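# Move the black tape dispenser into the tote by the door

## Task

Locate the black tape dispenser on one of the desks and place it inside the tote near the door so no part of it sticks out over the tote's rim; the dispenser must stay there without the robot holding it, and the robot must not topple or be left leaning.

## Robot and tools

Robot: a Hello Robot Stretch 3 with a single arm. It has a two-wheeled base, a lift that raises the arm along a mast, and an arm that telescopes out to the robot's right side. The base cannot move sideways, so to move the gripper forward or back you drive the base. The base measures 0.33 m long by 0.34 m wide and turns on the spot about the point midway between its wheels, 0.05 m behind the front edge. With the arm pulled in and the wrist folded, turning sweeps a circle of radius 0.28 m. An unfolded, level wrist reaches beyond that circle, so watch for furniture when turning.

Frames: in the base frame the origin is on the floor between the drive wheels, x points forward, y left and z up. hand_pose is reported in this frame at the point where the closed fingertips meet. With all wrist joints at zero, the hand frame's x points up, y points back along the arm toward the mast, and z points to the robot's rear. The odometry frame is the base frame as it was when the scene began. base_odometry comes only from wheel rotation, so wheel slip shows up as distance travelled. Heading runs from -3.142 to 3.142 and is positive to the left.

execute_actions: its argument actions is a list holding either one action or none. An empty list only reports the state and images. One action may contain base, joints or both, plus an optional contact_limits, and its motions all begin at the same moment.
- base takes exactly one command. translate_m is a relative straight drive in metres from the base's last reported position, from -1 to 1, positive forward. rotate_rad is a relative turn in place in radians, from -3.2 to 3.2, positive counter-clockwise (left).
- joints takes absolute targets by name: lift_m 0 to 1.1 (arm height); arm_m 0 to 0.52 (extension); wrist_yaw_rad -1.345 to 4.42 (0 points along the arm, positive swings toward the front, 3.0 folds over the base); wrist_pitch_rad -1.57 to 0.451 (0 is level, negative tips the fingers down); wrist_roll_rad -2.911 to 2.911; gripper_m -0.089 to 0.179 (bigger means wider; the fingertip gap is about 0.007 less when nearly closed and 0.025 less when fully open, and zero below 0.007); head_pan_rad -3.953 to 1.73 (positive turns left, -1.57 looks along the arm); head_tilt_rad -1.53 to 0.419 (negative looks down).
- contact_limits accepts only arm_m, a motor effort percentage from 1 to 100 at which the arm halts with contact_stop. Lower values are gentler, but very low values stop the arm immediately.
- cameras is a list drawn from head_camera, nav_camera, wrist_camera and all. Omitting it, or passing null or all, returns every camera; [] returns none.
An unknown key or an out-of-range value rejects the whole call. A single action lasts at most 15 s. Joints and the base that you leave out may still be driving toward an earlier target.

wait(seconds 0 to 10) lets time pass and then returns state and images. zoom_image(camera, region [x0,y0,x1,y1] in pixels, at most 504x504) enlarges part of that camera's latest image. finished_scene(scene) ends that scene for good; call it only once the dispenser is resting in the tote by itself and the robot has released it.

Result lines: base_status and joint_status give how each commanded motion ended. done means the target was reached, or for the base that the wheels turned fully. off_target means it is still pushing. contact_stop, time_out and torque_fault clear the target. After a contact_stop the arm or lift goes slack until you command it again. on_its_own describes joints you did not command; held at is the target, not the actual position. motor_effort is a percentage, with the peak shown in brackets. It is noisy and biased, and a positive wheel effort means pushing forward. base_tilt is in degrees (forward and right positive), with a constant bias of up to about 4 degrees. turned_by_wheels and turned_by_imu give the rotation since the last result. lidar_m lists 12 sectors of 30 degrees, counter-clockwise from straight ahead (4th left, 7th behind, 10th right), measured 0.17 m above the floor; - means no return. wrist_depth_mm and head_depth_mm are 7x7 grids of median depth; the head grid is sideways.

Speed: the base goes fast (0.30 m/s, 1.9 rad/s) only when lift_m is under 0.30, arm_m under 0.03 and wrist_yaw_rad over 2.54. Otherwise it is limited to 0.10 m/s and 0.63 rad/s.

Gripper: to grip, command a gripper_m smaller than the object's width. To let go, command at least 0.02 more than the value at which contact was made. Neither the reading nor a done status proves you are holding the object.

Safety: only fold or unfold the wrist (yaw 3.0) with lift_m between 0.32 and 0.95, pitch -0.4 and roll about 0. Once folded, the lift may go down to 0.25. When yaw is below -0.4, keep pitch at -0.5 or lower. Do not push the arm into something solid with the gripper above about 0.45 m, do not push again after a contact_stop, and do not drive while the gripper is caught on something fixed; any of these can tip the robot. If the base starts to lean, back out of the last move in small steps, free the gripper, and if it stays tipped lower lift_m to about 0.2. Wrist servos that are overloaded shut off for 10 s. Release the dispenser gently inside the tote instead of dropping it. Avoid collisions and forceful pushes. Loose objects may now and then be nudged by outside forces.

Each tool is called after "Emit:" as name([rows], argument=value, ...), one row to a line, values as JSON.

## Session

Emit:
execute_actions(actions=[])

Scene clock: 0.00 s.
base_odometry: x=+0.000 y=+0.000 heading=+0.000 (m, m, rad; odometry frame)
turned_by_wheels: +0.000 (rad since the last result)
turned_by_imu: +0.000 (rad since the last result)
base_tilt: forward=-0.4 right=+0.5 (deg)
lidar_m: 1.81 0.81 0.72 0.73 0.87 1.61 1.69 1.13 1.01 1.01 1.21 1.82
head_depth_mm: 1709 1686 1697 1688 1694 1691 1690 / 1769 1747 1762 1738 1742 1749 1735 / 1802 1821 1811 1814 1789 1811 1800 / 1845 1858 1859 1872 1856 1879 1881 / 1894 1917 1912 1912 1919 1913 1914 / 1950 1993 1987 1985 1964 1986 1993 / 2003 2073 2046 2024 2066 2044 2036
base_status: not commanded
joint_positions: lift_m=+0.450 arm_m=+0.000 wrist_yaw_rad=+2.887 wrist_pitch_rad=-0.324 wrist_roll_rad=+0.005 gripper_m=+0.037 head_pan_rad=+0.005 head_tilt_rad=-0.007
joint_status: not commanded
motor_effort: left_wheel=+1 right_wheel=-1 lift_m=+32 arm_m=+0 wrist_yaw_rad=+0 wrist_pitch_rad=+6 wrist_roll_rad=+0 gripper_m=+1 head_pan_rad=-1 head_tilt_rad=+2 (%)
hand_pose: x=+0.0380 y=+0.0830 z=+0.4839 quat_wxyz=(+0.202, +0.708, +0.024, +0.676) (m; base frame)
wrist_depth_mm: - 711 719 694 688 673 654 / - 804 761 773 741 733 718 / - 857 862 795 779 782 779 / - 939 947 908 885 841 817 / 867 - 935 913 966 923 892 / 743 - 717 783 803 804 814 / 621 629 640 656 654 677 666
pictures: head_camera (sideways: a quarter turn clockwise sets it upright), nav_camera (sideways: a quarter turn counterclockwise sets it upright), wrist_camera
Images, in order (width x height): head_camera 896x504, nav_camera 672x504, wrist_camera 644x364.

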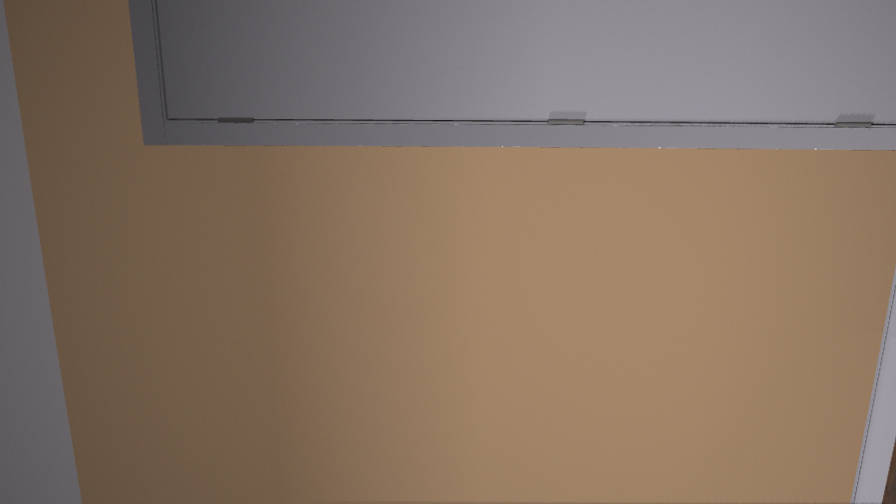

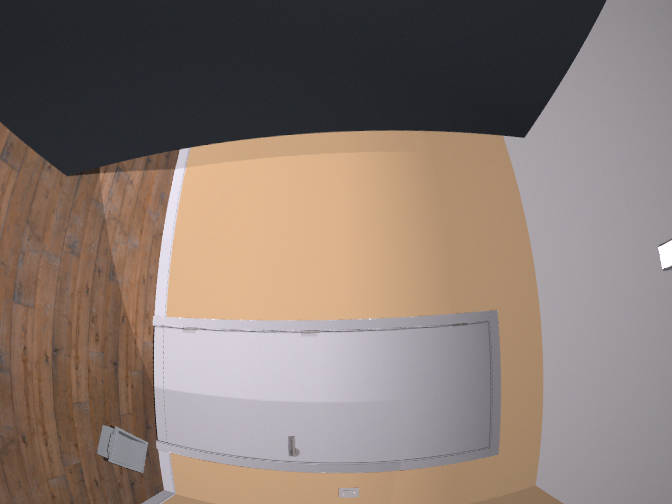

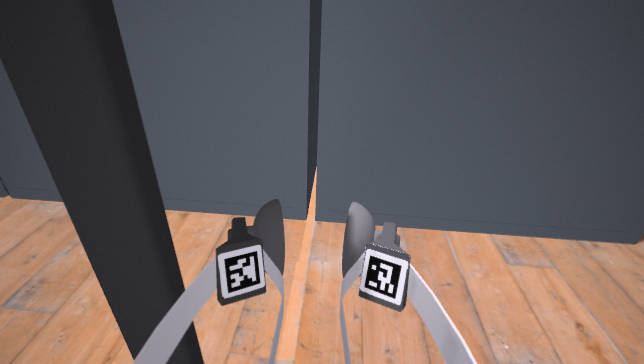

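Emit:
execute_actions([
  {"joints":{"head_pan_rad":-0.8,"head_tilt_rad":-0.7}},
], cameras=["head_camera","nav_camera"])

Emit:
execute_actions([
  {"joints":{"head_pan_rad":1.5,"head_tilt_rad":-0.5}},
], cameras=["head_camera","nav_camera"])

Emit:
execute_actions([
  {"joints":{"head_pan_rad":-2.4,"head_tilt_rad":-0.5}},
], cameras=["head_camera","nav_camera"])

Scene clock: 1.43 s.
base_odometry: x=+0.000 y=+0.000 heading=+0.000 (m, m, rad; odometry frame)
turned_by_wheels: +0.000 (rad since the last result)
turned_by_imu: +0.000 (rad since the last result)
base_tilt: forward=-0.4 right=+0.5 (deg)
lidar_m: 1.81 0.81 0.72 0.73 0.87 1.61 1.69 1.13 1.01 1.01 1.21 1.82
head_depth_mm: 1184 1264 1356 1471 1561 1419 1226 / 1321 1437 1553 1694 1672 1409 1214 / 1514 1656 1802 1932 1674 1399 1208 / 1747 1922 2175 2060 1664 1399 1209 / 1750 1931 2192 1967 1673 1385 1197 / 1633 1801 2057 2013 1655 1384 1196 / 1562 1710 1923 1993 1654 1383 1199
base_status: not commanded
joint_positions: lift_m=+0.450 arm_m=+0.000 wrist_yaw_rad=+2.887 wrist_pitch_rad=-0.324 wrist_roll_rad=+0.005 gripper_m=+0.037 head_pan_rad=-0.793 head_tilt_rad=-0.691
joint_status: all done
motor_effort: left_wheel=+1(1) right_wheel=+0(0) lift_m=+32(32) arm_m=-1(0) wrist_yaw_rad=+1(1) wrist_pitch_rad=+6(6) wrist_roll_rad=+0(1) gripper_m=+0(1) head_pan_rad=-4(36) head_tilt_rad=-4(33) (%)
hand_pose: x=+0.0380 y=+0.0830 z=+0.4839 quat_wxyz=(+0.202, +0.708, +0.024, +0.676) (m; base frame)
wrist_depth_mm: - 733 715 721 682 666 661 / - 774 767 742 738 731 711 / - 843 846 826 807 788 806 / 987 961 915 910 868 872 836 / 898 - 944 911 951 924 922 / 736 - 732 756 777 781 806 / 631 627 647 652 667 662 682
pictures: head_camera (sideways: a quarter turn clockwise sets it upright), nav_camera (sideways: a quarter turn counterclockwise sets it upright)
Images, in order (width x height): head_camera 896x504, nav_camera 672x504.

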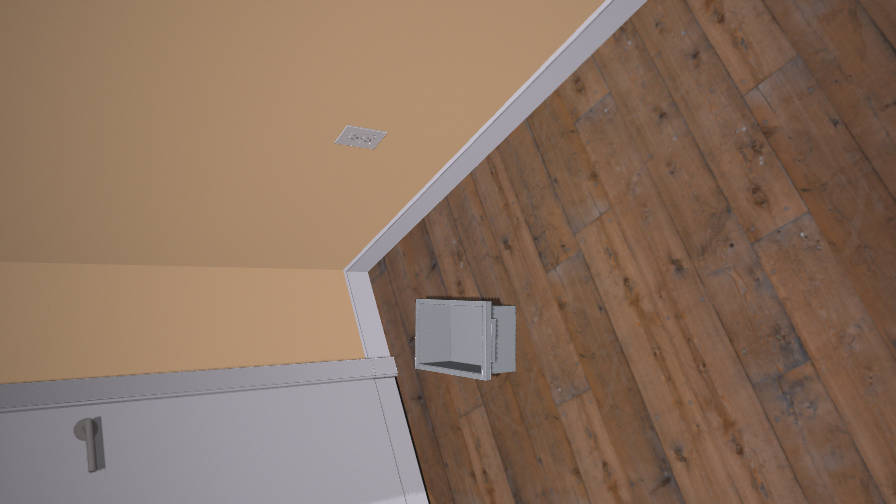

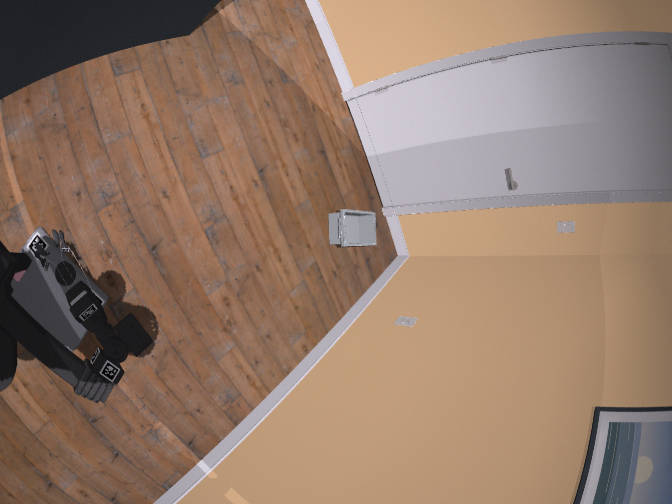

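Scene clock: 3.10 s.
base_odometry: x=+0.000 y=+0.000 heading=+0.000 (m, m, rad; odometry frame)
turned_by_wheels: +0.000 (rad since the last result)
turned_by_imu: +0.000 (rad since the last result)
base_tilt: forward=-0.3 right=+0.5 (deg)
lidar_m: 1.81 0.81 0.72 0.73 0.87 1.61 1.69 1.13 1.01 1.01 1.21 1.81
head_depth_mm: 569 614 668 727 808 898 1016 / 580 622 681 745 824 925 1057 / 600 656 711 778 859 968 1096 / 601 650 713 782 866 974 1125 / 612 663 729 800 893 1012 1157 / 623 677 745 819 917 1040 1204 / 634 691 759 840 943 1078 1229
base_status: not commanded
joint_positions: lift_m=+0.450 arm_m=+0.000 wrist_yaw_rad=+2.887 wrist_pitch_rad=-0.324 wrist_roll_rad=+0.005 gripper_m=+0.037 head_pan_rad=+1.493 head_tilt_rad=-0.507
joint_status: all done
motor_effort: left_wheel=+1(1) right_wheel=-1(1) lift_m=+32(32) arm_m=+0(1) wrist_yaw_rad=+1(0) wrist_pitch_rad=+6(6) wrist_roll_rad=+0(1) gripper_m=+1(0) head_pan_rad=+3(37) head_tilt_rad=+3(18) (%)
hand_pose: x=+0.0380 y=+0.0830 z=+0.4839 quat_wxyz=(+0.202, +0.708, +0.024, +0.676) (m; base frame)
wrist_depth_mm: - 721 725 697 694 672 658 / - 790 772 768 730 743 703 / - 849 850 832 792 786 773 / - 928 940 909 865 859 843 / 890 - 929 927 945 934 906 / 710 - 724 772 798 788 792 / 630 621 655 643 657 661 670
pictures: head_camera (sideways: a quarter turn clockwise sets it upright), nav_camera (sideways: a quarter turn counterclockwise sets it upright)
Images, in order (width x height): head_camera 896x504, nav_camera 672x504.

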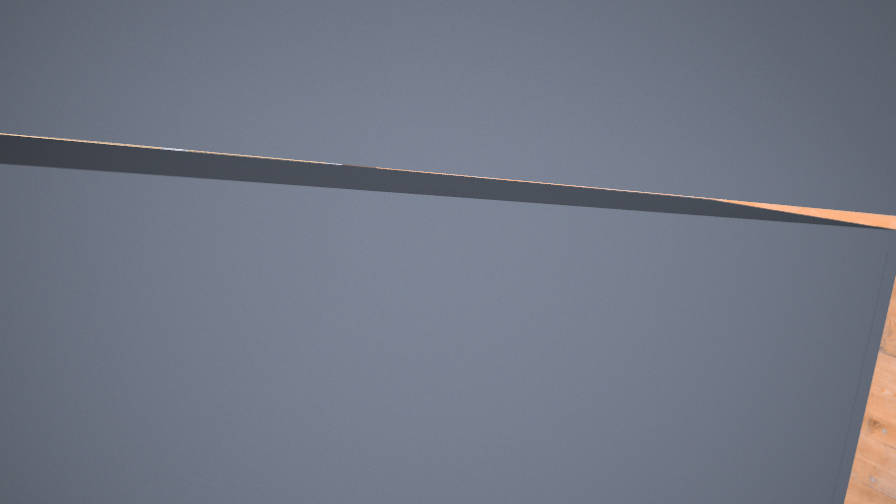

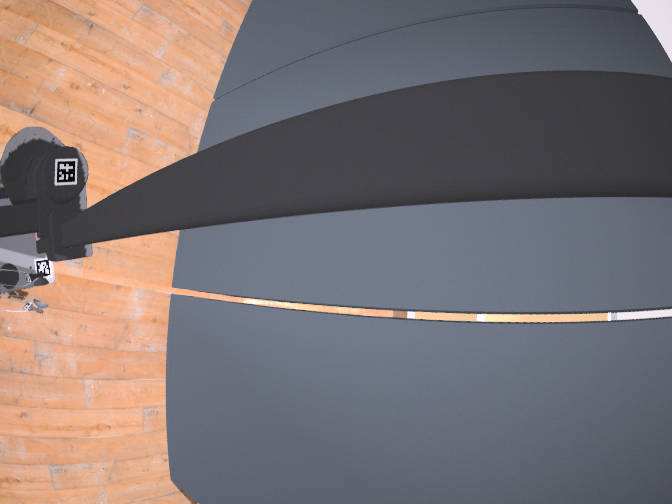

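Scene clock: 5.47 s.
base_odometry: x=+0.000 y=+0.000 heading=+0.000 (m, m, rad; odometry frame)
turned_by_wheels: +0.000 (rad since the last result)
turned_by_imu: +0.000 (rad since the last result)
base_tilt: forward=-0.4 right=+0.5 (deg)
lidar_m: 1.81 0.81 0.72 0.73 0.87 1.61 1.69 1.14 1.01 1.01 1.21 1.82
head_depth_mm: 1192 1329 1491 1691 1918 1649 1358 / 1123 1237 1366 1548 1765 1618 1350 / 1058 1157 1269 1426 1595 1607 1346 / 994 1078 1187 1317 1467 1571 1339 / 943 1022 1116 1222 1348 1493 1335 / 893 962 1049 1143 1260 1412 1320 / 852 914 986 1076 1173 1301 1330
base_status: not commanded
joint_positions: lift_m=+0.450 arm_m=+0.000 wrist_yaw_rad=+2.887 wrist_pitch_rad=-0.324 wrist_roll_rad=+0.005 gripper_m=+0.037 head_pan_rad=-2.393 head_tilt_rad=-0.507
joint_status: all done
motor_effort: left_wheel=+1(1) right_wheel=+0(0) lift_m=+32(32) arm_m=+0(1) wrist_yaw_rad=+0(1) wrist_pitch_rad=+6(6) wrist_roll_rad=+1(1) gripper_m=+1(0) head_pan_rad=-2(38) head_tilt_rad=+3(4) (%)
hand_pose: x=+0.0380 y=+0.0830 z=+0.4839 quat_wxyz=(+0.202, +0.708, +0.024, +0.676) (m; base frame)
wrist_depth_mm: - 715 716 699 676 666 671 / - 779 767 742 742 745 721 / - 842 849 834 797 796 777 / 961 953 934 899 888 865 846 / 891 - 958 907 908 927 915 / 745 - 708 753 795 767 789 / 624 632 647 649 653 664 664
pictures: head_camera (sideways: a quarter turn clockwise sets it upright), nav_camera (sideways: a quarter turn counterclockwise sets it upright)
Images, in order (width x height): head_camera 896x504, nav_camera 672x504.

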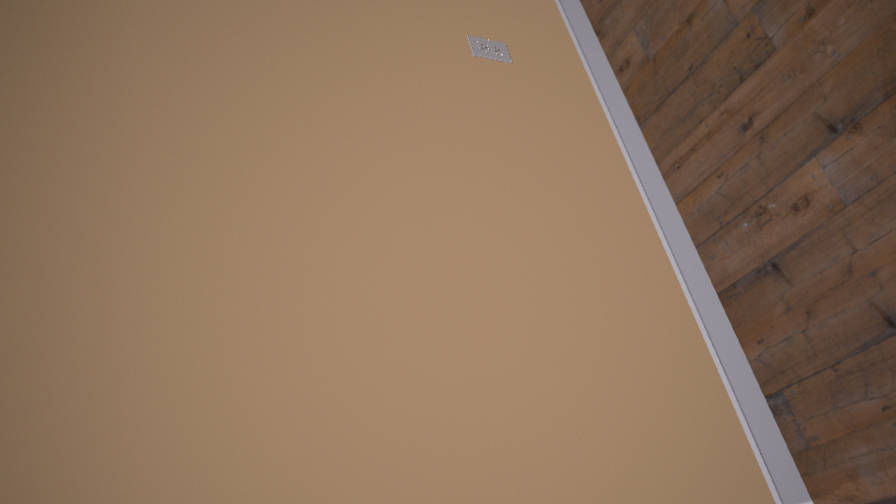

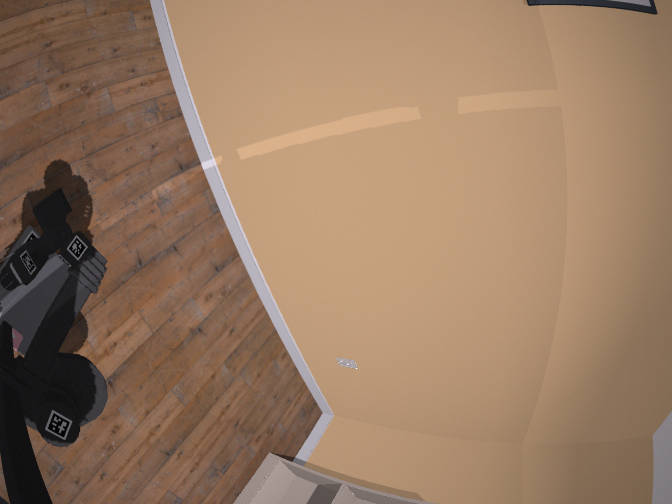

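Emit:
execute_actions([
  {"joints":{"head_pan_rad":-3.4,"head_tilt_rad":-0.4}},
], cameras=["head_camera","nav_camera"])

Emit:
execute_actions([
  {"joints":{"head_pan_rad":0.5,"head_tilt_rad":-0.6}},
], cameras=["head_camera","nav_camera"])

Scene clock: 6.97 s.
base_odometry: x=+0.000 y=+0.000 heading=+0.000 (m, m, rad; odometry frame)
turned_by_wheels: +0.000 (rad since the last result)
turned_by_imu: +0.000 (rad since the last result)
base_tilt: forward=-0.4 right=+0.5 (deg)
lidar_m: 1.82 0.81 0.72 0.73 0.87 1.61 1.69 1.13 1.01 1.01 1.21 1.82
head_depth_mm: 1651 1758 1890 2021 2168 1799 1443 / 1650 1788 1851 1999 2161 1795 1439 / 1647 1755 1854 1974 2107 1794 1450 / 1652 1779 1862 1965 2083 1784 1441 / 1659 1773 1881 1978 2141 1784 1428 / 1657 1779 1836 1917 2064 1769 1425 / 1661 1794 1925 2066 2195 1763 1423
base_status: not commanded
joint_positions: lift_m=+0.450 arm_m=+0.000 wrist_yaw_rad=+2.887 wrist_pitch_rad=-0.324 wrist_roll_rad=+0.005 gripper_m=+0.037 head_pan_rad=-3.393 head_tilt_rad=-0.409
joint_status: all done
motor_effort: left_wheel=+1(1) right_wheel=+0(0) lift_m=+33(32) arm_m=+0(1) wrist_yaw_rad=+0(1) wrist_pitch_rad=+6(6) wrist_roll_rad=+0(0) gripper_m=+0(0) head_pan_rad=-2(38) head_tilt_rad=+3(14) (%)
hand_pose: x=+0.0380 y=+0.0830 z=+0.4839 quat_wxyz=(+0.202, +0.708, +0.024, +0.676) (m; base frame)
wrist_depth_mm: - 733 724 705 699 690 660 / - 775 782 771 740 725 705 / - 859 847 823 807 793 764 / 991 945 911 900 889 879 841 / 866 - 954 930 946 924 922 / 730 - 708 747 798 773 796 / 611 637 637 641 667 665 668
pictures: head_camera (sideways: a quarter turn clockwise sets it upright), nav_camera (sideways: a quarter turn counterclockwise sets it upright)
Images, in order (width x height): head_camera 896x504, nav_camera 672x504.

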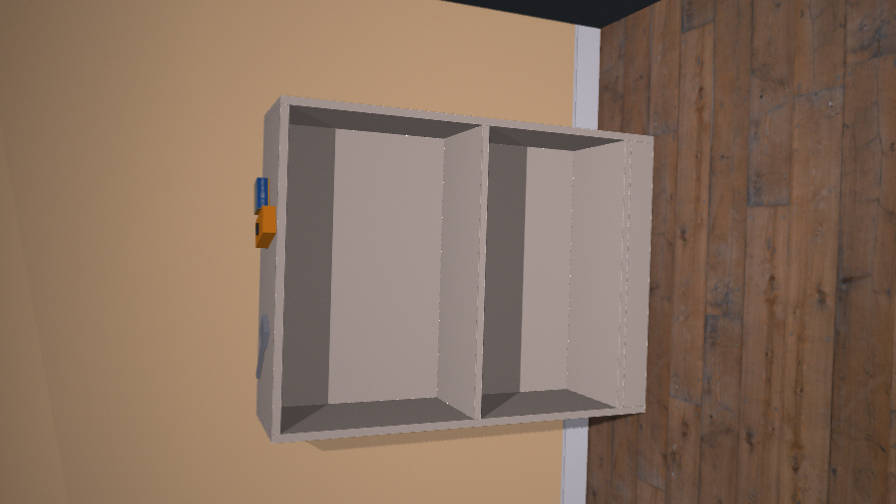

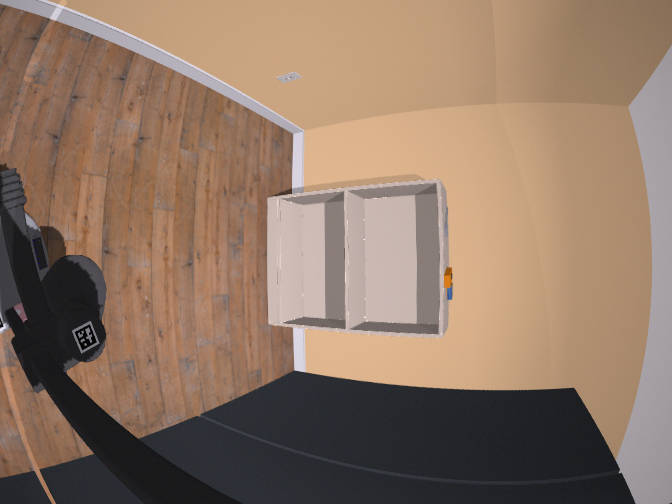

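Scene clock: 9.33 s.
base_odometry: x=+0.000 y=+0.000 heading=+0.000 (m, m, rad; odometry frame)
turned_by_wheels: +0.000 (rad since the last result)
turned_by_imu: +0.000 (rad since the last result)
base_tilt: forward=-0.3 right=+0.5 (deg)
lidar_m: 1.82 0.81 0.72 0.73 0.87 1.61 1.69 1.13 1.01 1.01 1.21 1.81
head_depth_mm: 1738 1866 1994 2114 1842 1517 1273 / 1855 1985 2182 2262 1853 1508 1277 / 1937 2148 2358 2355 1830 1506 1276 / 865 964 1075 1211 1412 1472 1256 / 793 869 961 1072 1218 1383 1250 / 730 794 872 960 1069 1212 1260 / 675 728 791 866 956 1070 1186
base_status: not commanded
joint_positions: lift_m=+0.450 arm_m=+0.000 wrist_yaw_rad=+2.887 wrist_pitch_rad=-0.324 wrist_roll_rad=+0.005 gripper_m=+0.037 head_pan_rad=+0.493 head_tilt_rad=-0.592
joint_status: all done
motor_effort: left_wheel=+1(1) right_wheel=-1(0) lift_m=+32(32) arm_m=+0(0) wrist_yaw_rad=+0(0) wrist_pitch_rad=+6(6) wrist_roll_rad=+0(0) gripper_m=+0(0) head_pan_rad=+3(36) head_tilt_rad=-3(18) (%)
hand_pose: x=+0.0380 y=+0.0830 z=+0.4839 quat_wxyz=(+0.202, +0.708, +0.024, +0.676) (m; base frame)
wrist_depth_mm: - 738 710 704 687 675 661 / - 806 790 778 744 709 710 / - 884 846 843 800 816 754 / 981 962 919 909 890 846 827 / 890 - 948 915 937 930 919 / 734 - 729 757 803 752 794 / 633 616 640 654 654 657 662
pictures: head_camera (sideways: a quarter turn clockwise sets it upright), nav_camera (sideways: a quarter turn counterclockwise sets it upright)
Images, in order (width x height): head_camera 896x504, nav_camera 672x504.

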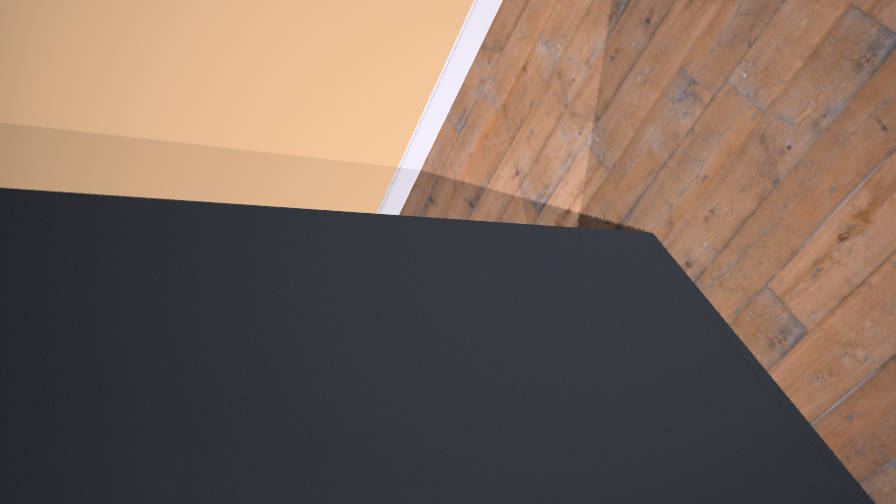

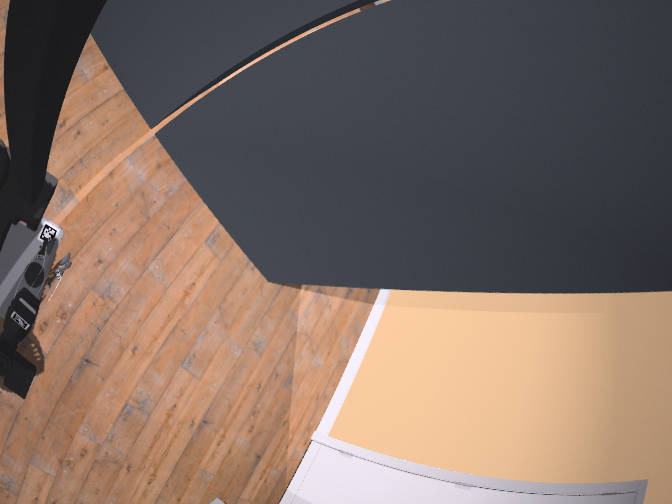

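Emit:
execute_actions([
  {"base":{"translate_m":1.0},"joints":{"lift_m":0.27,"head_pan_rad":1.2,"head_tilt_rad":-0.5}},
], cameras=[])

Emit:
execute_actions([
  {"base":{"translate_m":0.47}},
], cameras=["head_camera","nav_camera"])

Scene clock: 17.53 s.
base_odometry: x=+1.000 y=+0.000 heading=+0.000 (m, m, rad; odometry frame)
turned_by_wheels: +0.000 (rad since the last result)
turned_by_imu: +0.003 (rad since the last result)
base_tilt: forward=-0.4 right=+0.4 (deg)
lidar_m: 0.90 1.08 2.02 0.42 0.49 0.93 2.41 1.48 1.32 1.33 0.98 0.87
head_depth_mm: 2072 2081 2110 2137 1991 1638 1344 / 2740 2786 2855 2634 2042 1621 1339 / 2995 3259 3514 2726 2031 1609 1341 / 2977 3298 3425 2718 2036 1613 1341 / 2969 3237 3467 2689 2005 1603 1320 / 2861 753 723 696 668 641 620 / 374 368 375 406 445 502 572
base_status: done
joint_positions: lift_m=+0.270 arm_m=+0.000 wrist_yaw_rad=+2.887 wrist_pitch_rad=-0.324 wrist_roll_rad=+0.005 gripper_m=+0.037 head_pan_rad=+1.193 head_tilt_rad=-0.507
joint_status: all done
motor_effort: left_wheel=+1(13) right_wheel=+0(4) lift_m=+26(27) arm_m=+0(1) wrist_yaw_rad=+1(0) wrist_pitch_rad=+6(6) wrist_roll_rad=+0(1) gripper_m=+0(0) head_pan_rad=+3(36) head_tilt_rad=+3(12) (%)
hand_pose: x=+0.0379 y=+0.0830 z=+0.3046 quat_wxyz=(+0.202, +0.708, +0.024, +0.676) (m; base frame)
wrist_depth_mm: - 432 425 - - - - / - 460 457 - - - - / - 510 498 953 - - - / 586 553 553 768 814 846 897 / 612 - 587 628 649 665 683 / 506 - 511 518 550 544 542 / 444 - - 458 457 457 468
pictures: none
No camera images: the call's "cameras" was empty. Leave "cameras" out to get every camera's image.

Scene clock: 20.67 s.
base_odometry: x=+1.470 y=+0.000 heading=+0.000 (m, m, rad; odometry frame)
turned_by_wheels: +0.000 (rad since the last result)
turned_by_imu: +0.002 (rad since the last result)
base_tilt: forward=-0.3 right=+0.5 (deg)
lidar_m: 0.46 0.55 1.03 2.88 0.57 0.60 2.67 1.64 1.47 0.80 0.49 0.46
head_depth_mm: 1044 1054 1074 1084 1086 1097 1114 / 1386 1416 1434 1457 1476 1476 1311 / 2047 2059 2132 2169 1960 1602 1334 / 2847 3059 3342 2729 2018 1614 1334 / 2844 3101 3339 2737 2022 1597 1330 / 2824 3032 3330 2707 2005 1614 1328 / 2776 2990 3222 2705 2007 1586 1326
base_status: done
joint_positions: lift_m=+0.270 arm_m=+0.000 wrist_yaw_rad=+2.887 wrist_pitch_rad=-0.324 wrist_roll_rad=+0.005 gripper_m=+0.037 head_pan_rad=+1.193 head_tilt_rad=-0.507
joint_status: not commanded
motor_effort: left_wheel=+0(12) right_wheel=+0(4) lift_m=+26(26) arm_m=+0(0) wrist_yaw_rad=+1(0) wrist_pitch_rad=+6(6) wrist_roll_rad=+0(0) gripper_m=+0(0) head_pan_rad=+3(3) head_tilt_rad=+3(3) (%)
hand_pose: x=+0.0379 y=+0.0830 z=+0.3046 quat_wxyz=(+0.202, +0.708, +0.024, +0.676) (m; base frame)
wrist_depth_mm: - - - - - 960 586 / - - - - - 905 582 / - - - - - 879 574 / 561 804 820 808 845 806 556 / 583 - 664 635 653 653 531 / 504 - 509 534 559 547 508 / 452 - - 452 452 451 472
pictures: head_camera (sideways: a quarter turn clockwise sets it upright), nav_camera (sideways: a quarter turn counterclockwise sets it upright)
Images, in order (width x height): head_camera 896x504, nav_camera 672x504.

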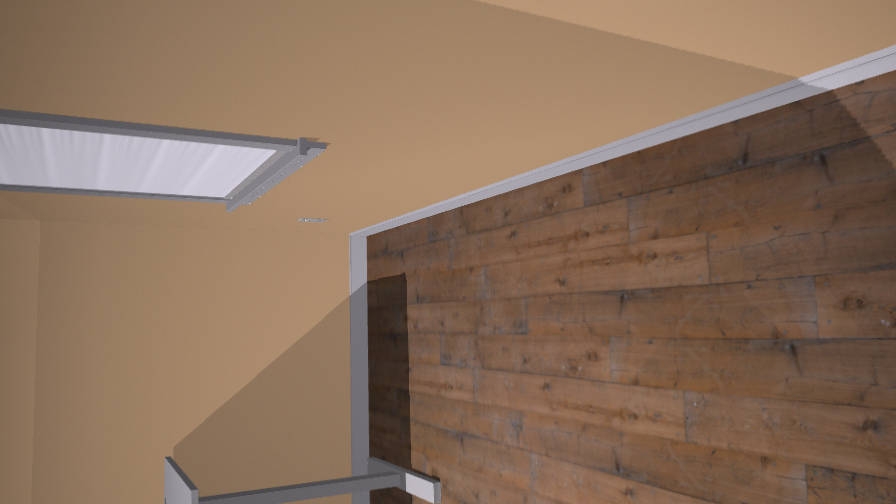

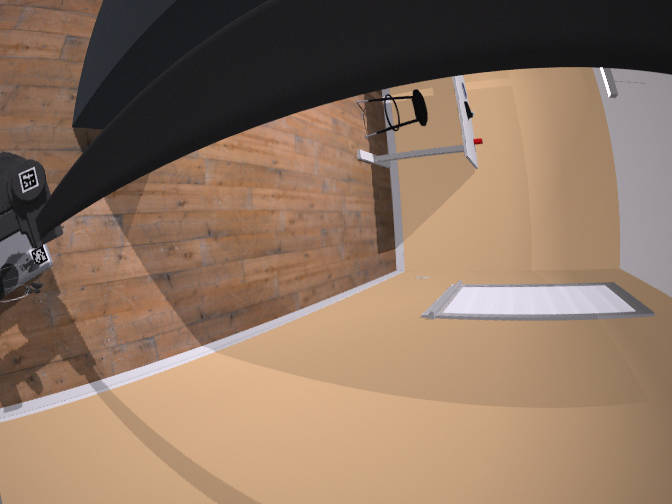

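Emit:
execute_actions([
  {"base":{"rotate_rad":1.571},"joints":{"head_pan_rad":0.6,"head_tilt_rad":-0.4}},
], cameras=[])

Emit:
execute_actions([
  {"base":{"translate_m":1.0}},
])

Scene clock: 23.17 s.
base_odometry: x=+1.470 y=+0.000 heading=+1.571 (m, m, rad; odometry frame)
turned_by_wheels: +1.571 (rad since the last result)
turned_by_imu: +1.580 (rad since the last result)
base_tilt: forward=-0.3 right=+0.4 (deg)
lidar_m: 2.87 0.57 0.58 2.71 1.65 1.47 0.81 0.49 0.46 0.46 0.55 1.01
head_depth_mm: 703 3378 3604 3433 2343 1789 1435 / 631 682 749 829 918 1628 1394 / 575 622 676 738 810 906 1018 / 531 570 613 665 725 799 888 / 493 525 563 607 656 716 789 / 460 489 522 561 608 670 751 / 464 511 566 636 724 842 1009
base_status: done
joint_positions: lift_m=+0.270 arm_m=+0.000 wrist_yaw_rad=+2.887 wrist_pitch_rad=-0.324 wrist_roll_rad=+0.005 gripper_m=+0.037 head_pan_rad=+0.607 head_tilt_rad=-0.408
joint_status: all done
motor_effort: left_wheel=-3(13) right_wheel=+2(8) lift_m=+26(26) arm_m=-1(1) wrist_yaw_rad=+0(1) wrist_pitch_rad=+6(6) wrist_roll_rad=+1(1) gripper_m=+0(1) head_pan_rad=-4(33) head_tilt_rad=+3(16) (%)
hand_pose: x=+0.0379 y=+0.0830 z=+0.3046 quat_wxyz=(+0.202, +0.708, +0.024, +0.676) (m; base frame)
wrist_depth_mm: - - - - - 501 478 / - - - - - 528 514 / - - - - 981 566 556 / 761 791 811 816 807 607 605 / 612 - 665 641 661 649 643 / 510 - 508 528 545 548 549 / 449 - - 456 450 462 461
pictures: none
No camera images: the call's "cameras" was empty. Leave "cameras" out to get every camera's image.

Scene clock: 28.10 s.
base_odometry: x=+1.470 y=+1.000 heading=+1.571 (m, m, rad; odometry frame)
turned_by_wheels: +0.000 (rad since the last result)
turned_by_imu: +0.004 (rad since the last result)
base_tilt: forward=-0.4 right=+0.4 (deg)
lidar_m: 1.92 2.45 2.82 1.10 0.34 0.44 1.39 0.85 0.76 0.76 0.91 1.69
head_depth_mm: 2387 2497 2596 2786 2341 1808 1442 / 2593 2754 2572 2944 2353 1787 1438 / 2864 3053 3196 3135 2330 1778 1443 / 3178 3344 3593 3397 2301 1780 1441 / 3182 3376 3590 3303 2318 1784 1435 / 2940 3152 3331 2995 2294 1768 1432 / 2728 2868 3056 3130 2288 1744 1412
base_status: done
joint_positions: lift_m=+0.270 arm_m=+0.000 wrist_yaw_rad=+2.887 wrist_pitch_rad=-0.324 wrist_roll_rad=+0.005 gripper_m=+0.037 head_pan_rad=+0.607 head_tilt_rad=-0.408
joint_status: not commanded
motor_effort: left_wheel=-4(11) right_wheel=+2(6) lift_m=+27(26) arm_m=+0(1) wrist_yaw_rad=+1(1) wrist_pitch_rad=+6(6) wrist_roll_rad=+1(0) gripper_m=+0(1) head_pan_rad=-3(3) head_tilt_rad=+3(3) (%)
hand_pose: x=+0.0379 y=+0.0830 z=+0.3046 quat_wxyz=(+0.202, +0.708, +0.024, +0.676) (m; base frame)
wrist_depth_mm: - - - - - - - / - - - - - - - / - 851 954 - - - - / 302 645 722 814 839 851 872 / 337 - 612 640 655 666 678 / 376 - 505 533 552 544 552 / 412 - - 456 459 462 466
pictures: head_camera (sideways: a quarter turn clockwise sets it upright), nav_camera (sideways: a quarter turn counterclockwise sets it upright), wrist_camera
Images, in order (width x height): head_camera 896x504, nav_camera 672x504, wrist_camera 644x364.

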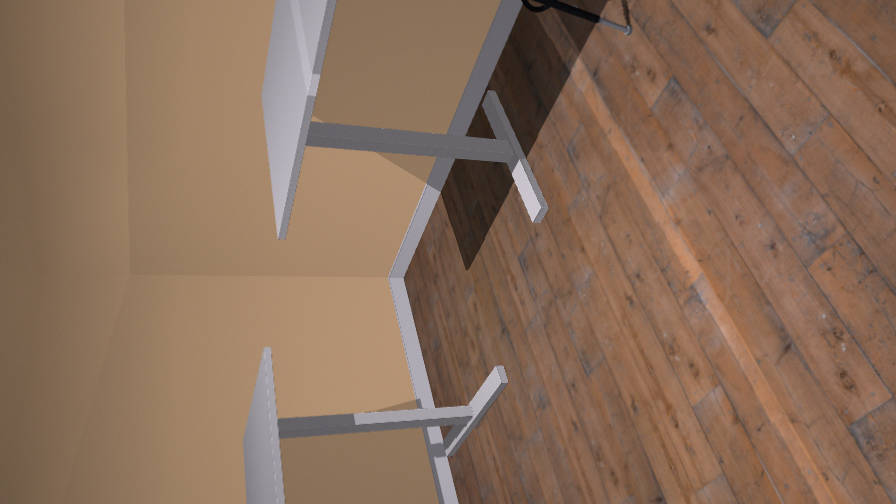

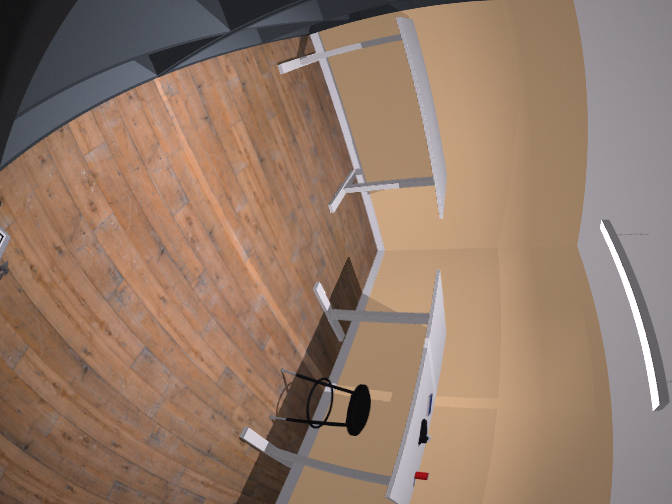

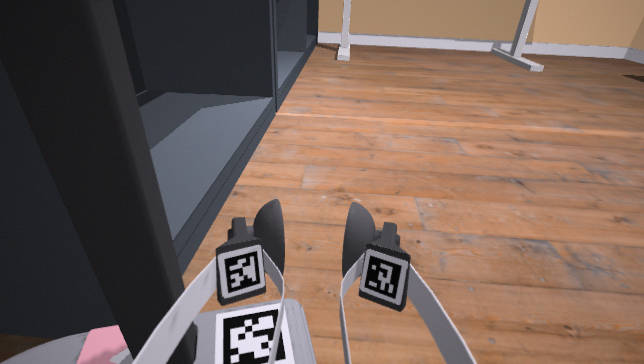

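Emit:
execute_actions([
  {"base":{"translate_m":0.5},"joints":{"head_pan_rad":0.0,"head_tilt_rad":-0.25}},
], cameras=["head_camera","nav_camera"])

Scene clock: 31.60 s.
base_odometry: x=+1.470 y=+1.500 heading=+1.570 (m, m, rad; odometry frame)
turned_by_wheels: +0.000 (rad since the last result)
turned_by_imu: +0.002 (rad since the last result)
base_tilt: forward=-0.3 right=+0.4 (deg)
lidar_m: 1.43 2.00 2.50 1.98 1.15 0.69 1.69 1.03 0.92 0.92 1.10 1.88
head_depth_mm: 1595 1664 1733 1795 1872 1962 1660 / 1629 1698 1788 1823 1944 2024 1643 / 1674 1759 1813 1465 1988 2002 1625 / 1730 1798 1885 1453 2072 2111 1653 / 1774 1869 1955 1433 1737 1953 1642 / 1821 1903 2001 1601 2131 1979 1601 / 1872 1943 2063 1581 2289 2104 1636
base_status: done
joint_positions: lift_m=+0.270 arm_m=+0.000 wrist_yaw_rad=+2.887 wrist_pitch_rad=-0.324 wrist_roll_rad=+0.005 gripper_m=+0.037 head_pan_rad=+0.007 head_tilt_rad=-0.259
joint_status: all done
motor_effort: left_wheel=-5(12) right_wheel=+2(8) lift_m=+26(26) arm_m=-1(0) wrist_yaw_rad=+0(0) wrist_pitch_rad=+6(6) wrist_roll_rad=+1(1) gripper_m=+0(1) head_pan_rad=-3(33) head_tilt_rad=+4(18) (%)
hand_pose: x=+0.0379 y=+0.0830 z=+0.3046 quat_wxyz=(+0.202, +0.708, +0.024, +0.676) (m; base frame)
wrist_depth_mm: - - - - - - - / - - - - - - - / - - - - - - - / 742 765 793 820 822 863 866 / 599 - 663 660 657 662 684 / 512 - 510 523 550 543 542 / 453 - - 457 455 466 462
pictures: head_camera (sideways: a quarter turn clockwise sets it upright), nav_camera (sideways: a quarter turn counterclockwise sets it upright)
Images, in order (width x height): head_camera 896x504, nav_camera 672x504.

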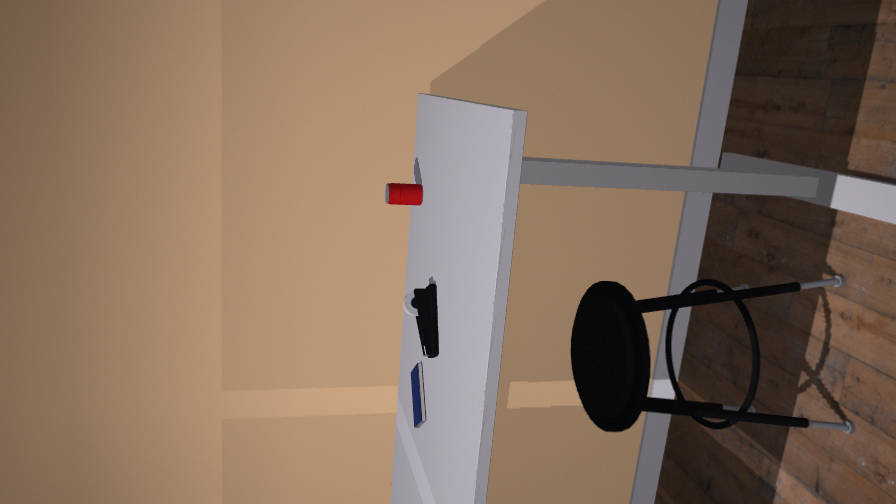

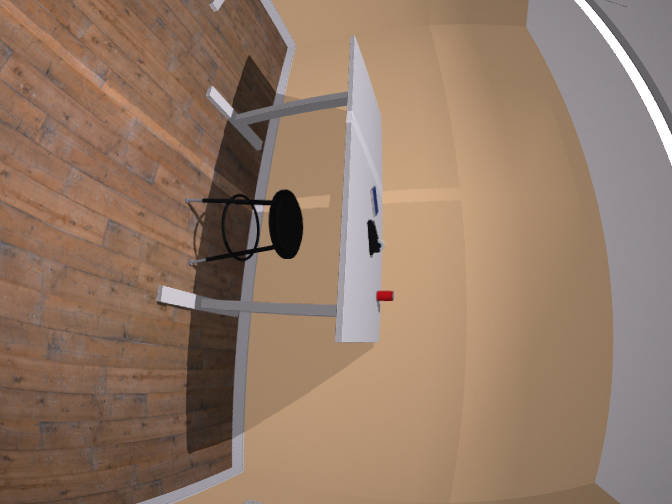

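Emit:
execute_actions([
  {"base":{"translate_m":0.55},"joints":{"head_pan_rad":0.1,"head_tilt_rad":-0.6}},
], cameras=["head_camera","nav_camera"])

Scene clock: 35.93 s.
base_odometry: x=+1.471 y=+2.050 heading=+1.570 (m, m, rad; odometry frame)
turned_by_wheels: +0.000 (rad since the last result)
turned_by_imu: +0.002 (rad since the last result)
base_tilt: forward=-0.4 right=+0.4 (deg)
lidar_m: 0.85 0.89 2.22 2.40 1.42 1.53 1.21 1.22 1.09 1.09 1.31 0.91
head_depth_mm: 1109 1191 887 634 1645 1518 1276 / 1143 1226 885 655 1659 1427 1267 / 1189 1275 869 681 1744 1503 1263 / 1234 1306 865 707 1491 1463 1268 / 1282 1335 860 1183 1143 1442 1257 / 1329 1394 852 1220 1198 1438 1259 / 1382 1377 843 1959 1792 1471 1255
base_status: done
joint_positions: lift_m=+0.270 arm_m=+0.000 wrist_yaw_rad=+2.887 wrist_pitch_rad=-0.324 wrist_roll_rad=+0.005 gripper_m=+0.037 head_pan_rad=+0.093 head_tilt_rad=-0.593
joint_status: all done
motor_effort: left_wheel=-4(11) right_wheel=+2(7) lift_m=+26(26) arm_m=+0(1) wrist_yaw_rad=+0(0) wrist_pitch_rad=+6(6) wrist_roll_rad=+0(1) gripper_m=-1(2) head_pan_rad=+2(15) head_tilt_rad=-3(24) (%)
hand_pose: x=+0.0379 y=+0.0830 z=+0.3046 quat_wxyz=(+0.202, +0.708, +0.024, +0.676) (m; base frame)
wrist_depth_mm: - - - - - - - / - - - - - - - / - - - - - - - / 761 800 808 824 839 846 868 / 605 - 658 634 664 655 675 / 512 - 503 522 543 549 550 / 452 - - 457 457 465 460
pictures: head_camera (sideways: a quarter turn clockwise sets it upright), nav_camera (sideways: a quarter turn counterclockwise sets it upright)
Images, in order (width x height): head_camera 896x504, nav_camera 672x504.

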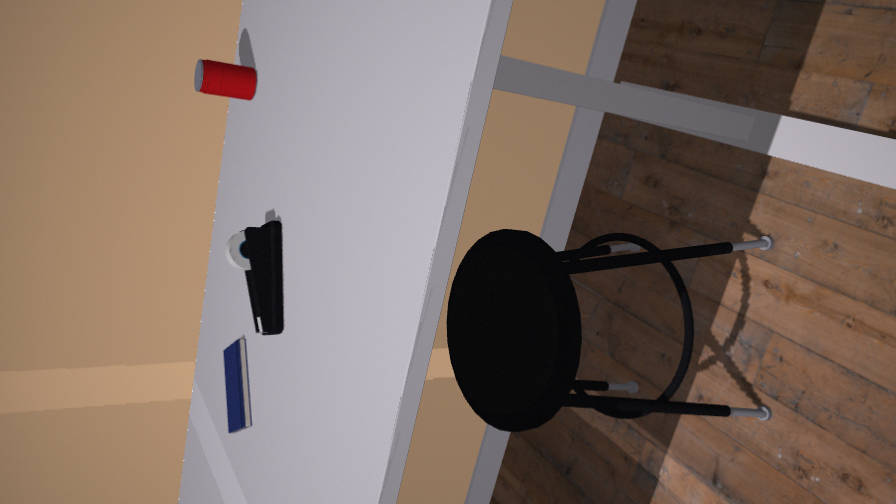

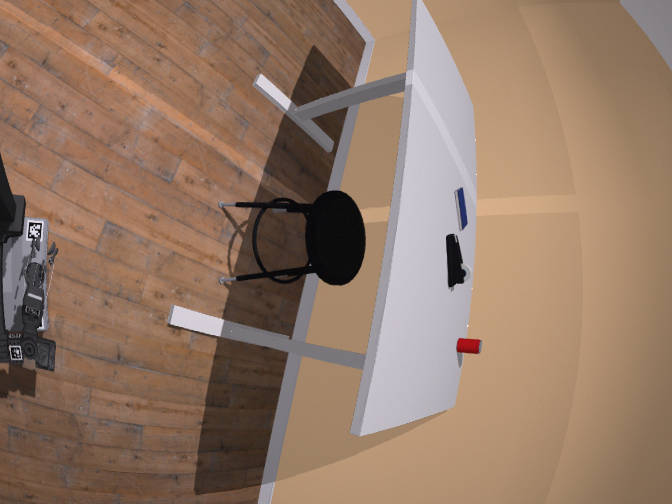

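Emit:
execute_actions([
  {"base":{"translate_m":0.28}},
], cameras=[])

Emit:
execute_actions([
  {"base":{"rotate_rad":1.56},"joints":{"head_pan_rad":-1.4,"head_tilt_rad":-0.7}},
], cameras=[])

Emit:
execute_actions([
  {"base":{"translate_m":-0.12},"joints":{"lift_m":0.8,"wrist_pitch_rad":-0.4}},
], cameras=[])

Emit:
execute_actions([
  {"joints":{"wrist_yaw_rad":1.6}},
])

Scene clock: 40.87 s.
base_odometry: x=+1.471 y=+2.330 heading=+1.570 (m, m, rad; odometry frame)
turned_by_wheels: +0.000 (rad since the last result)
turned_by_imu: +0.000 (rad since the last result)
base_tilt: forward=-0.3 right=+0.4 (deg)
lidar_m: 0.57 0.63 2.11 2.45 1.65 1.61 1.48 1.32 1.17 1.18 1.24 0.64
head_depth_mm: 886 960 845 633 491 400 1249 / 924 1002 881 630 488 399 1128 / 953 1036 876 624 487 419 1269 / 983 1086 751 620 484 430 1244 / 1024 1122 861 616 481 856 1265 / 1065 1160 852 613 479 858 1251 / 1105 1190 841 610 477 1373 1227
base_status: done
joint_positions: lift_m=+0.270 arm_m=+0.000 wrist_yaw_rad=+2.887 wrist_pitch_rad=-0.324 wrist_roll_rad=+0.005 gripper_m=+0.037 head_pan_rad=+0.093 head_tilt_rad=-0.594
joint_status: not commanded
motor_effort: left_wheel=-4(11) right_wheel=+3(7) lift_m=+26(26) arm_m=+0(1) wrist_yaw_rad=+0(0) wrist_pitch_rad=+6(6) wrist_roll_rad=+0(0) gripper_m=+0(2) head_pan_rad=+3(4) head_tilt_rad=-3(3) (%)
hand_pose: x=+0.0379 y=+0.0830 z=+0.3046 quat_wxyz=(+0.202, +0.708, +0.024, +0.676) (m; base frame)
wrist_depth_mm: - - - - - - - / - - - - - - - / - - - - - - - / 769 782 811 806 846 866 810 / 605 - 672 638 652 656 684 / 505 - 510 523 553 533 557 / 450 - - 455 453 462 465
pictures: none
No camera images: the call's "cameras" was empty. Leave "cameras" out to get every camera's image.

Scene clock: 43.07 s.
base_odometry: x=+1.471 y=+2.330 heading=+3.130 (m, m, rad; odometry frame)
turned_by_wheels: +1.560 (rad since the last result)
turned_by_imu: +1.569 (rad since the last result)
base_tilt: forward=-0.4 right=+0.5 (deg)
lidar_m: 2.45 2.18 1.61 1.48 1.33 1.17 1.18 1.25 0.64 0.57 0.63 1.33
head_depth_mm: 913 976 718 548 443 987 1225 / 952 1004 713 546 441 1348 1171 / 993 1010 708 540 438 1413 1214 / 1034 1005 701 538 460 1375 1203 / 1089 992 696 535 473 1367 1210 / 1136 976 689 531 904 1367 1190 / 1193 967 682 529 1598 1385 1188
base_status: done
joint_positions: lift_m=+0.270 arm_m=+0.000 wrist_yaw_rad=+2.887 wrist_pitch_rad=-0.324 wrist_roll_rad=+0.005 gripper_m=+0.037 head_pan_rad=-1.393 head_tilt_rad=-0.692
joint_status: all done
motor_effort: left_wheel=-3(15) right_wheel=+2(9) lift_m=+26(26) arm_m=-1(1) wrist_yaw_rad=+0(0) wrist_pitch_rad=+6(6) wrist_roll_rad=+0(0) gripper_m=+0(0) head_pan_rad=-3(37) head_tilt_rad=-4(13) (%)
hand_pose: x=+0.0379 y=+0.0830 z=+0.3046 quat_wxyz=(+0.202, +0.708, +0.024, +0.676) (m; base frame)
wrist_depth_mm: - - - - - - - / - - - - - - - / - - - - - - - / 759 784 826 812 826 834 867 / 619 - 662 644 638 663 689 / 508 - 501 513 544 538 542 / 452 - - 464 459 464 466
pictures: none
No camera images: the call's "cameras" was empty. Leave "cameras" out to get every camera's image.

Scene clock: 48.73 s.
base_odometry: x=+1.591 y=+2.329 heading=+3.130 (m, m, rad; odometry frame)
turned_by_wheels: +0.000 (rad since the last result)
turned_by_imu: -0.001 (rad since the last result)
base_tilt: forward=-0.4 right=+0.5 (deg)
lidar_m: 2.56 1.70 1.69 1.50 1.21 1.06 1.06 1.21 1.07 0.59 0.70 1.41
head_depth_mm: 887 938 719 547 443 382 1284 / 917 959 713 545 440 398 1263 / 956 1006 706 542 438 1113 1213 / 997 1001 697 539 436 1360 - / 1052 994 695 535 445 1349 1235 / 1097 981 690 531 456 1387 1195 / 1154 968 682 528 904 1350 1190
base_status: done
joint_positions: lift_m=+0.800 arm_m=+0.000 wrist_yaw_rad=+2.887 wrist_pitch_rad=-0.411 wrist_roll_rad=+0.005 gripper_m=+0.037 head_pan_rad=-1.393 head_tilt_rad=-0.692
joint_status: all done
motor_effort: left_wheel=-3(14) right_wheel=+2(5) lift_m=+38(41) arm_m=-1(1) wrist_yaw_rad=+0(1) wrist_pitch_rad=+5(5) wrist_roll_rad=+0(0) gripper_m=+0(0) head_pan_rad=-3(3) head_tilt_rad=-4(4) (%)
hand_pose: x=+0.0354 y=+0.0733 z=+0.8139 quat_wxyz=(+0.232, +0.706, +0.055, +0.667) (m; base frame)
wrist_depth_mm: - - - - - - - / - - - - - - - / - - - - - - - / - - - - - - - / - - - - - - - / - - - - - - - / 932 931 985 989 - 980 984
pictures: none
No camera images: the call's "cameras" was empty. Leave "cameras" out to get every camera's image.

Scene clock: 50.37 s.
base_odometry: x=+1.591 y=+2.329 heading=+3.130 (m, m, rad; odometry frame)
turned_by_wheels: +0.000 (rad since the last result)
turned_by_imu: +0.000 (rad since the last result)
base_tilt: forward=-0.3 right=+0.5 (deg)
lidar_m: 2.55 1.70 1.70 1.51 1.20 1.06 1.06 1.21 1.07 0.59 0.70 1.41
head_depth_mm: 884 939 718 548 443 381 1297 / 924 960 709 545 442 397 - / 959 1010 703 542 439 1095 - / 1007 1006 698 536 436 1368 1212 / 1049 991 697 535 445 1361 1204 / 1090 982 687 531 457 1386 1227 / 1157 965 681 527 903 1350 1187
base_status: not commanded
joint_positions: lift_m=+0.800 arm_m=+0.000 wrist_yaw_rad=+1.602 wrist_pitch_rad=-0.411 wrist_roll_rad=+0.005 gripper_m=+0.037 head_pan_rad=-1.393 head_tilt_rad=-0.692
joint_status: all done
motor_effort: left_wheel=-4(3) right_wheel=+3(2) lift_m=+38(38) arm_m=-1(1) wrist_yaw_rad=-1(0) wrist_pitch_rad=+5(5) wrist_roll_rad=+0(1) gripper_m=+1(1) head_pan_rad=-4(2) head_tilt_rad=-4(4) (%)
hand_pose: x=+0.2038 y=-0.1378 z=+0.8139 quat_wxyz=(+0.585, +0.598, -0.379, +0.395) (m; base frame)
wrist_depth_mm: - - - - - - - / - - - - - - - / - - - - - - - / - - - - - - - / - - - - - - - / - - - - - - - / 939 942 975 - 999 993 712
pictures: head_camera (sideways: a quarter turn clockwise sets it upright), nav_camera (sideways: a quarter turn counterclockwise sets it upright), wrist_camera
Images, in order (width x height): head_camera 896x504, nav_camera 672x504, wrist_camera 644x364.

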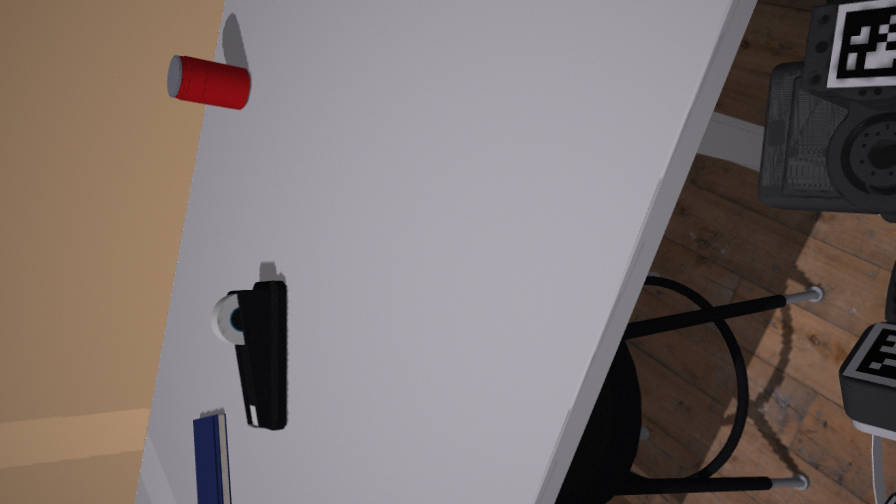

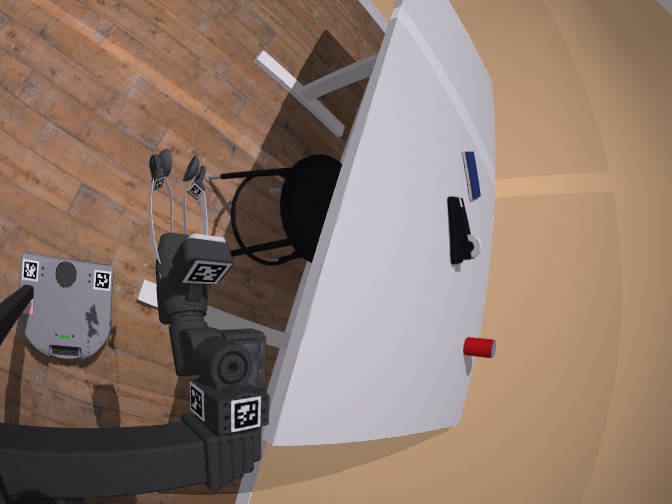

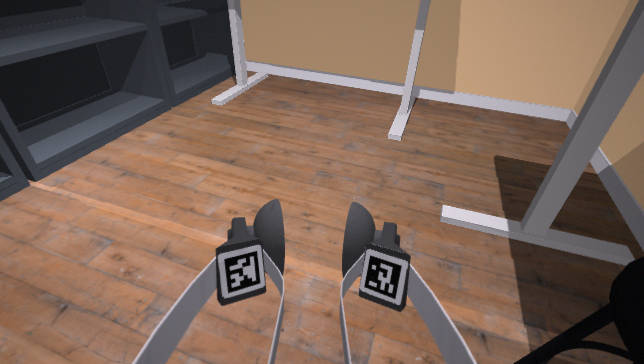

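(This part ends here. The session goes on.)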